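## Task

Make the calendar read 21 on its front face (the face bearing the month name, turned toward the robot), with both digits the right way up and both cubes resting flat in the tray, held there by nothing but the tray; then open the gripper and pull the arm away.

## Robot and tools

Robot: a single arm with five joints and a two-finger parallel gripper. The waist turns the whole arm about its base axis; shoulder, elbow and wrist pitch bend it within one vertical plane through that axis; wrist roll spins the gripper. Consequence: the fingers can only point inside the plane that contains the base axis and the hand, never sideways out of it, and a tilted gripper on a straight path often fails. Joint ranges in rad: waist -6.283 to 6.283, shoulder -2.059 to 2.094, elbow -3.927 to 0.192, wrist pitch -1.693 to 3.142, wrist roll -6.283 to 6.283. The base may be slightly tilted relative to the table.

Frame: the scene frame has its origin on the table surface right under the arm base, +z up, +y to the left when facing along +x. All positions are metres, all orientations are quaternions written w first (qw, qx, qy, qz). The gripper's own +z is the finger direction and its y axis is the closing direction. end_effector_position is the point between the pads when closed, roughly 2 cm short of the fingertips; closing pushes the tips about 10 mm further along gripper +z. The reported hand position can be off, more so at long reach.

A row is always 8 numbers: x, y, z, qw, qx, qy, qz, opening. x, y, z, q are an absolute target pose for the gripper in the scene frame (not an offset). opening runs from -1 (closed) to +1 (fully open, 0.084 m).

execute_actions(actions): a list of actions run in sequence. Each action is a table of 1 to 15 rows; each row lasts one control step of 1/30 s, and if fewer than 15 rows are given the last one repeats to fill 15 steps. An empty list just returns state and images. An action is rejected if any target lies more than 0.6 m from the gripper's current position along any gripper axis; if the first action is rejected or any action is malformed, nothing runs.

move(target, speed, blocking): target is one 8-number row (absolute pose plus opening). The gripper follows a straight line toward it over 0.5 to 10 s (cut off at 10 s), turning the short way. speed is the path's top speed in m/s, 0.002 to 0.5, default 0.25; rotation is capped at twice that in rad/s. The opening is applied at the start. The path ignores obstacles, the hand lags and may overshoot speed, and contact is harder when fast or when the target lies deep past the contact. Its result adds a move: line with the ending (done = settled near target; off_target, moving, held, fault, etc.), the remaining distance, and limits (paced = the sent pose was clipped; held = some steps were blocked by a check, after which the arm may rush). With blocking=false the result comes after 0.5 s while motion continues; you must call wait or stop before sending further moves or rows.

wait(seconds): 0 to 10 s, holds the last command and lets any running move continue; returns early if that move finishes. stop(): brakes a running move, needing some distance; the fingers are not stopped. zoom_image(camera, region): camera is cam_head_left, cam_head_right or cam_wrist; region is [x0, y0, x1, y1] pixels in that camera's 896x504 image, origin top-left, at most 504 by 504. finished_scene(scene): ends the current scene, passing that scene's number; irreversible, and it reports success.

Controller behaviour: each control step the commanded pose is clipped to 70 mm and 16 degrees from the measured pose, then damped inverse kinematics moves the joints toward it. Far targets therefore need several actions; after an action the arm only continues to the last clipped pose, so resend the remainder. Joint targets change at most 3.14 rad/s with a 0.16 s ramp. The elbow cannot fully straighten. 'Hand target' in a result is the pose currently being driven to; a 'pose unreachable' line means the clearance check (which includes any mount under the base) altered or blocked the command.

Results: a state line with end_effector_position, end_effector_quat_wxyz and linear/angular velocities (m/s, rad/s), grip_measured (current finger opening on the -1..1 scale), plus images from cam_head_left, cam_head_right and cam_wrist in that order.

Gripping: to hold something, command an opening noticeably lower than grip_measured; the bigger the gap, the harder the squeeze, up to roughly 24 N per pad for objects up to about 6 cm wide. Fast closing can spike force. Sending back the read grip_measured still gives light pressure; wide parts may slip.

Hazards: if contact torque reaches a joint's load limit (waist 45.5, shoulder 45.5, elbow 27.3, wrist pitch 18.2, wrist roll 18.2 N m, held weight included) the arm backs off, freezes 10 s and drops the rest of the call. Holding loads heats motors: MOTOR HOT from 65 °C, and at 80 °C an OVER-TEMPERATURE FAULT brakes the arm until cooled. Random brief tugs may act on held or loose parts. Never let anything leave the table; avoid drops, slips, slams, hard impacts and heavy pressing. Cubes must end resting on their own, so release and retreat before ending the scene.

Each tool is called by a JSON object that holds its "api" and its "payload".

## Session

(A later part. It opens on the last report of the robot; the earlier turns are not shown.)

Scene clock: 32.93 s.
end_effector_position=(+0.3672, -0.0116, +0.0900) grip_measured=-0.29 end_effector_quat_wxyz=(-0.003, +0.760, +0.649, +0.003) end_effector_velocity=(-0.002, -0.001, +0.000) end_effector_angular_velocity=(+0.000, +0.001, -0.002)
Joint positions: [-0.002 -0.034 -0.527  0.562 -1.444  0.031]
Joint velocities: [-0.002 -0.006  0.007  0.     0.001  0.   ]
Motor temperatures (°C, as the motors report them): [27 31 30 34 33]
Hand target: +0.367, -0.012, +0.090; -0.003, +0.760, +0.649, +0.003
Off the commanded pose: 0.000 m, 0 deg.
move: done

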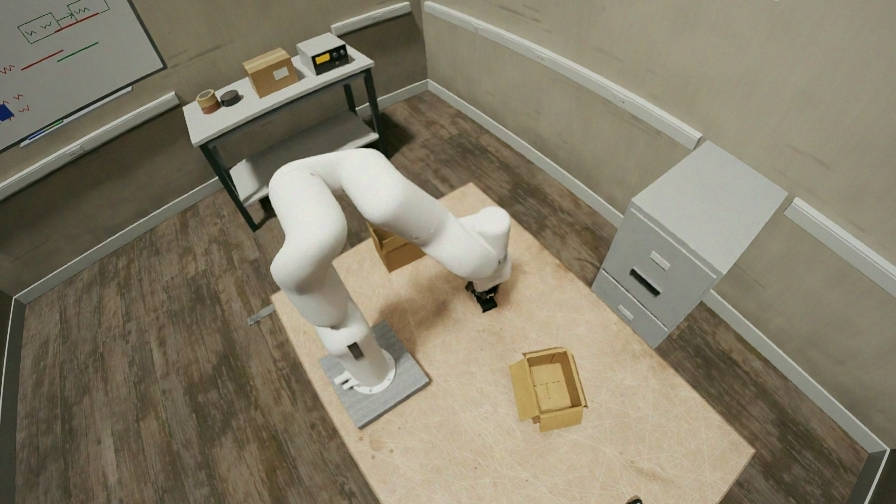

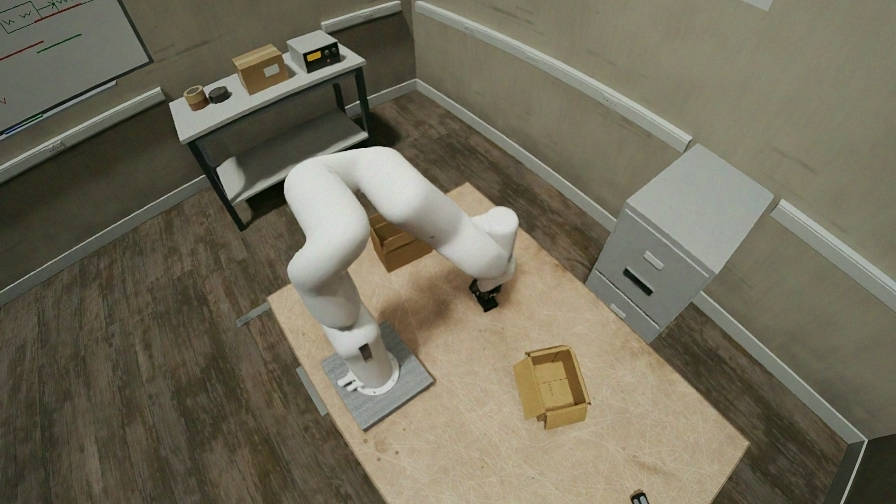

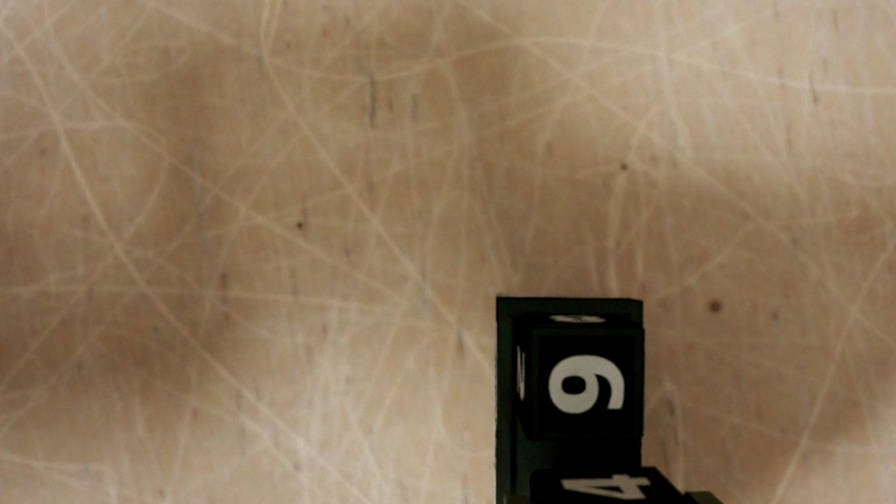

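{"api": "move", "payload": {"target": [0.3675,-0.0128,0.041,0,0.771,0.637,0,-0.7], "speed": 0.04}}

{"api": "move", "payload": {"target": [0.3675,-0.0128,0.041,0,0.771,0.637,0,0.6]}}

{"api": "move", "payload": {"target": [0.3675,-0.0128,0.08,0,0.771,0.637,0,0.6]}}

{"api": "move", "payload": {"target": [0.29,-0.04,0.13,0,0.771,0.637,0,0.6]}}

Scene clock: 34.67 s.
end_effector_position=(+0.3682, -0.0128, +0.0418) grip_measured=-0.29 end_effector_quat_wxyz=(-0.003, +0.771, +0.637, +0.004) end_effector_velocity=(+0.002, +0.000, -0.000) end_effector_angular_velocity=(-0.000, -0.006, -0.000)
Joint positions: [-0.007  0.126 -0.521  0.393 -1.416  0.031]
Joint velocities: [ 0.001  0.004 -0.002 -0.008  0.001  0.   ]
Motor temperatures (°C, as the motors report them): [27 31 30 34 33]
Hand target: +0.367, -0.013, +0.041; -0.003, +0.771, +0.637, +0.003
Off the commanded pose: 0.001 m, 1 deg.
move: done

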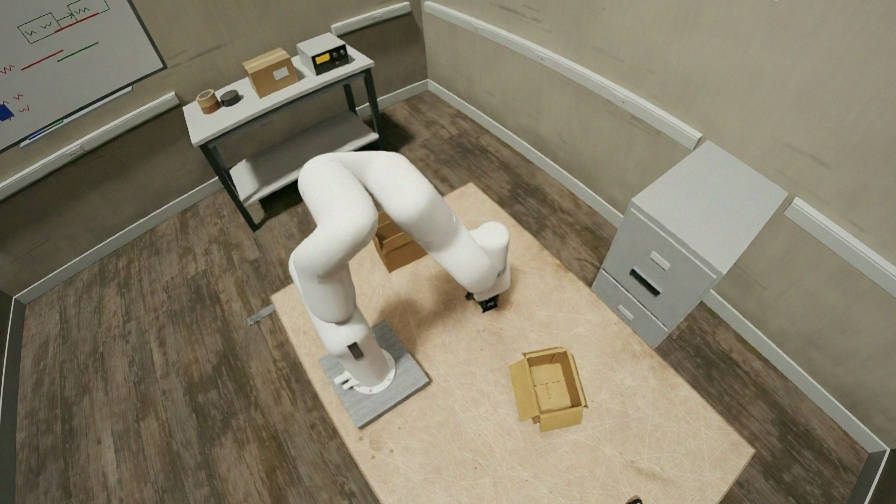

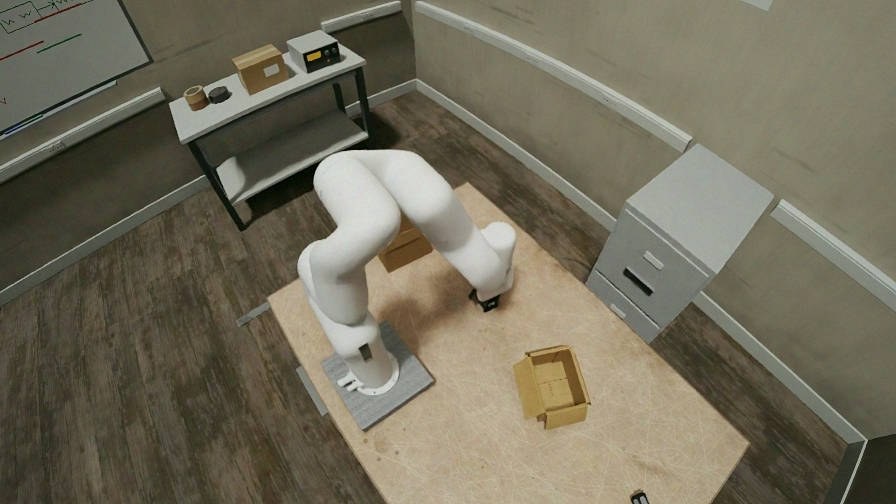

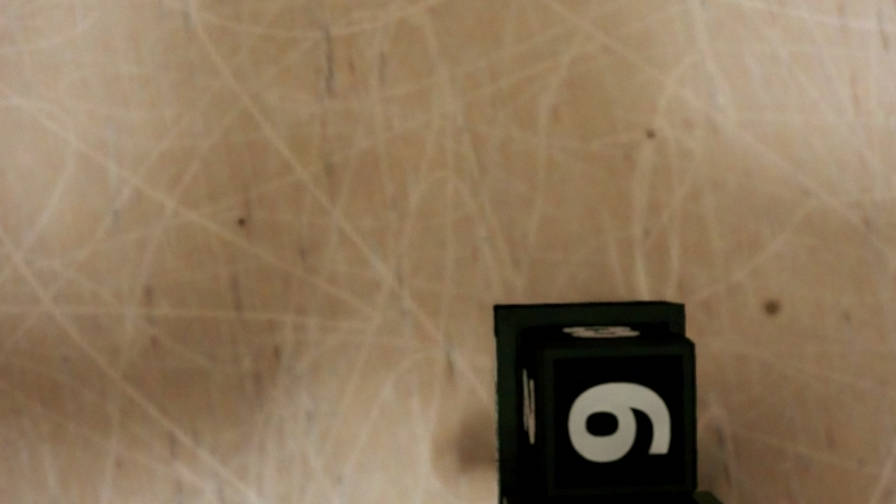

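Scene clock: 35.37 s.
end_effector_position=(+0.3675, -0.0128, +0.0410) grip_measured=+0.59 end_effector_quat_wxyz=(-0.003, +0.771, +0.637, +0.003) end_effector_velocity=(+0.000, -0.000, +0.000) end_effector_angular_velocity=(-0.000, -0.001, -0.001)
Joint positions: [-0.007  0.128 -0.52   0.393 -1.416  0.069]
Joint velocities: [-0.001  0.     0.    -0.001  0.    -0.   ]
Motor temperatures (°C, as the motors report them): [27 31 30 34 33]
Hand target: +0.367, -0.013, +0.041; -0.003, +0.771, +0.637, +0.003
Off the commanded pose: 0.000 m, 0 deg.
move: done

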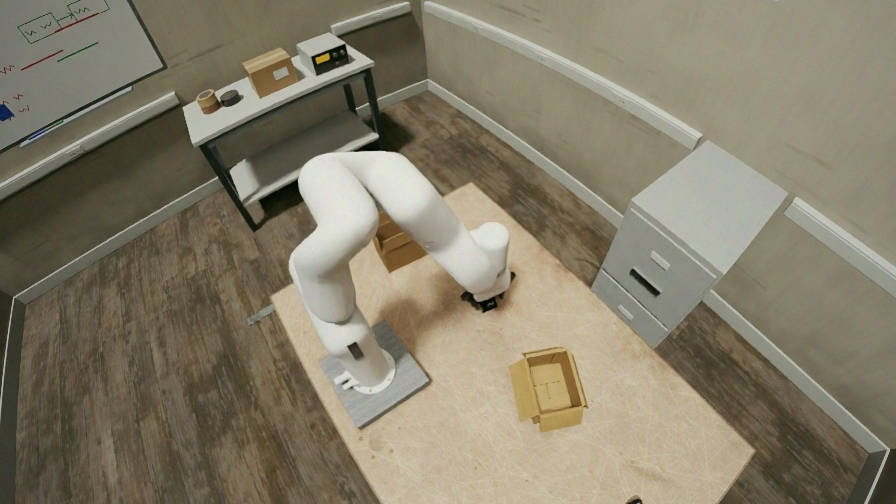

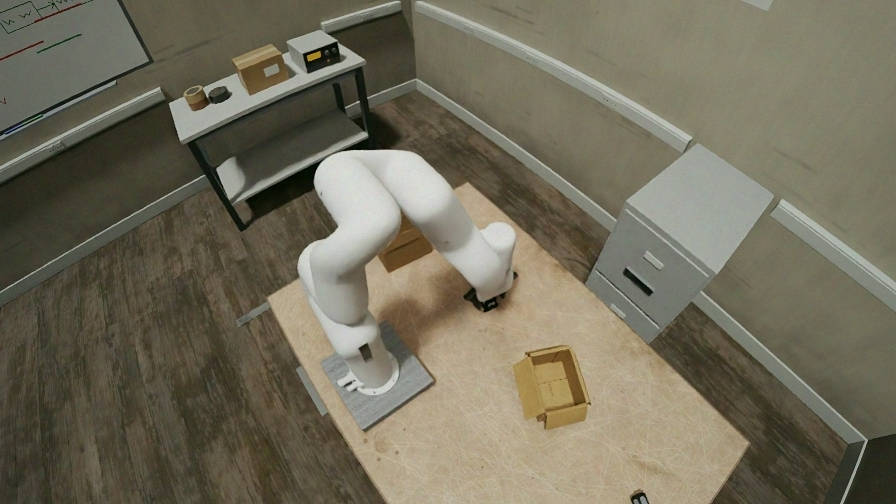

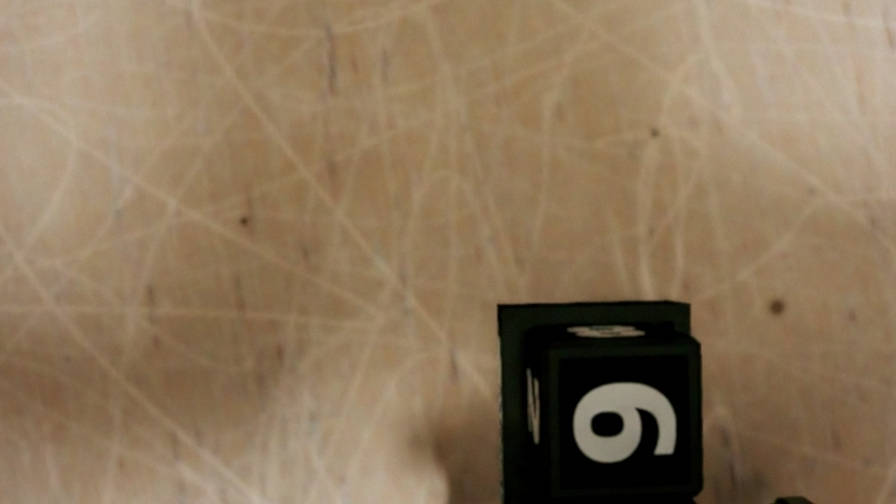

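Scene clock: 36.17 s.
end_effector_position=(+0.3673, -0.0128, +0.0795) grip_measured=+0.59 end_effector_quat_wxyz=(-0.003, +0.771, +0.637, +0.003) end_effector_velocity=(+0.001, -0.000, +0.003) end_effector_angular_velocity=(-0.000, -0.001, +0.001)
Joint positions: [-0.006 -0.001 -0.524  0.526 -1.415  0.069]
Joint velocities: [ 0.    -0.007 -0.002  0.008 -0.001  0.   ]
Motor temperatures (°C, as the motors report them): [27 31 30 34 33]
Hand target: +0.368, -0.013, +0.080; -0.003, +0.771, +0.637, +0.003
Off the commanded pose: 0.001 m, 0 deg.
move: done

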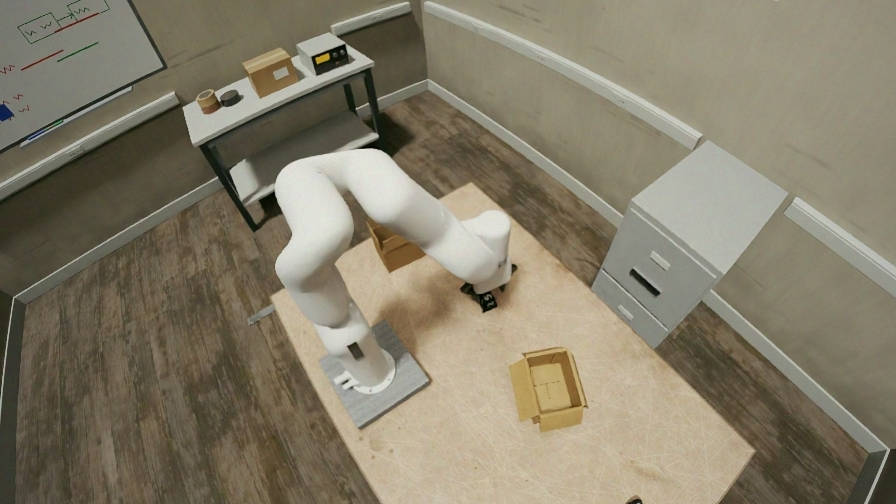

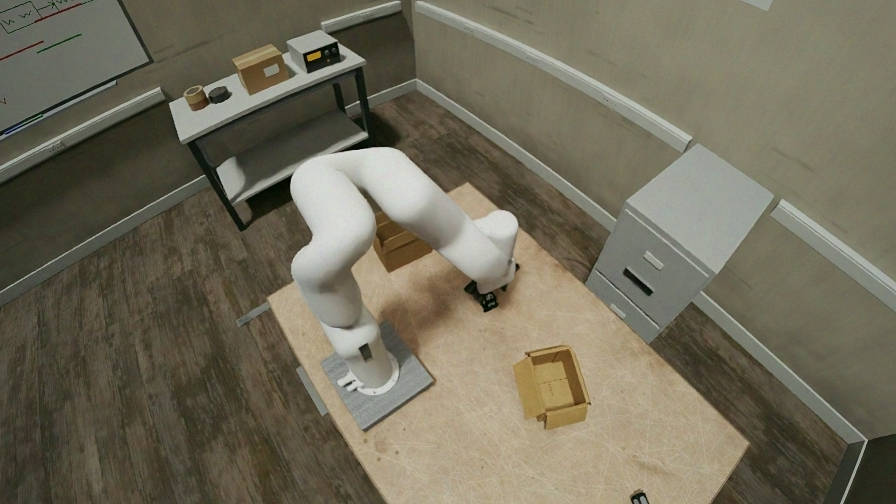

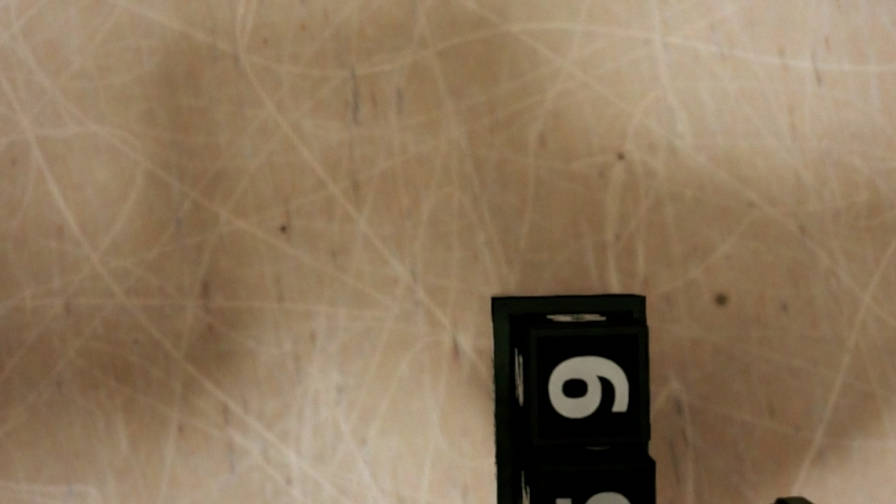

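Scene clock: 37.17 s.
end_effector_position=(+0.2900, -0.0396, +0.1297) grip_measured=+0.59 end_effector_quat_wxyz=(-0.003, +0.771, +0.637, +0.003) end_effector_velocity=(-0.002, -0.000, +0.001) end_effector_angular_velocity=(+0.000, +0.000, -0.000)
Joint positions: [-0.105 -0.427 -0.302  0.73  -1.514  0.069]
Joint velocities: [-0.002 -0.011  0.003  0.008 -0.002  0.   ]
Motor temperatures (°C, as the motors report them): [27 31 30 34 33]
Hand target: +0.290, -0.040, +0.130; -0.003, +0.771, +0.637, +0.003
Off the commanded pose: 0.000 m, 0 deg.
move: done

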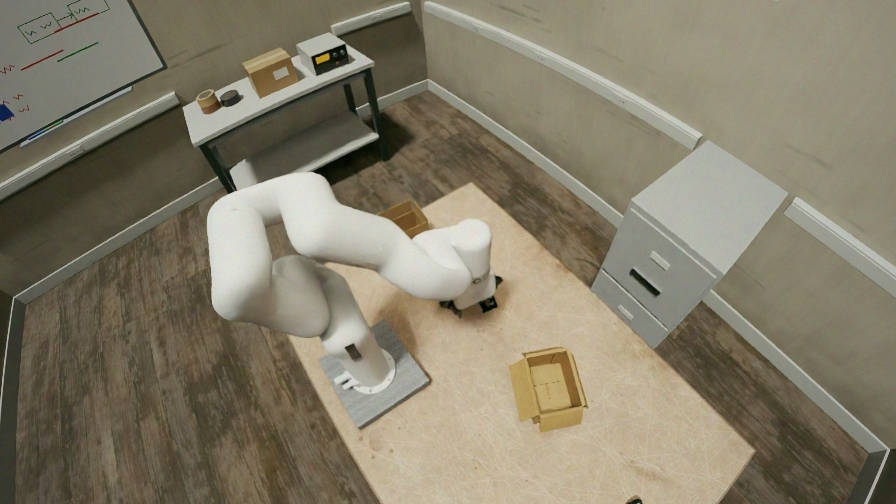

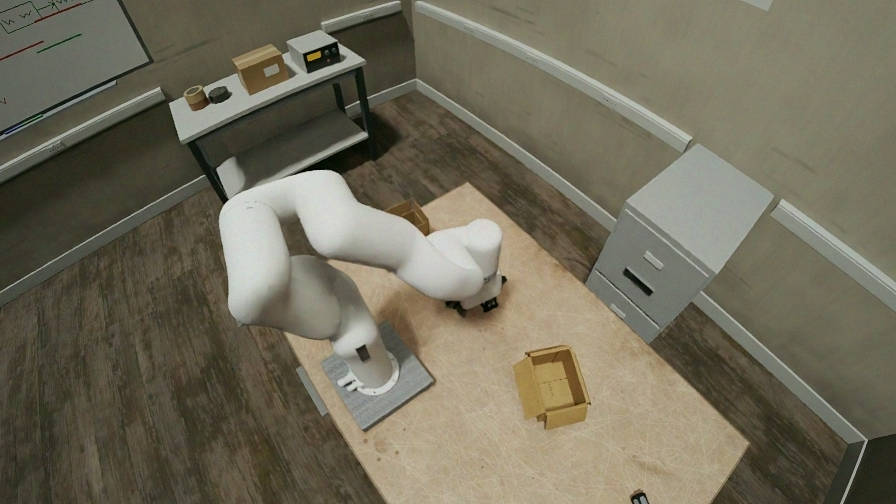

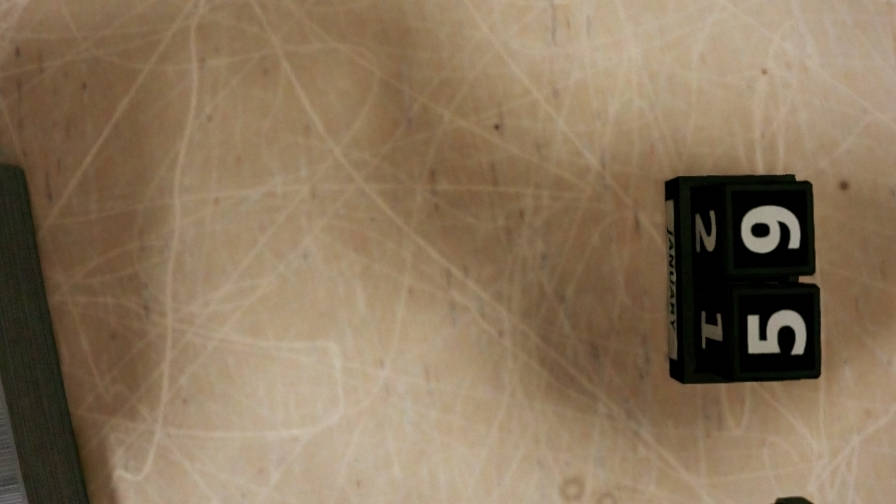

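{"api": "finished_scene", "payload": {"scene": 2}}

The scene is finished: the task was done.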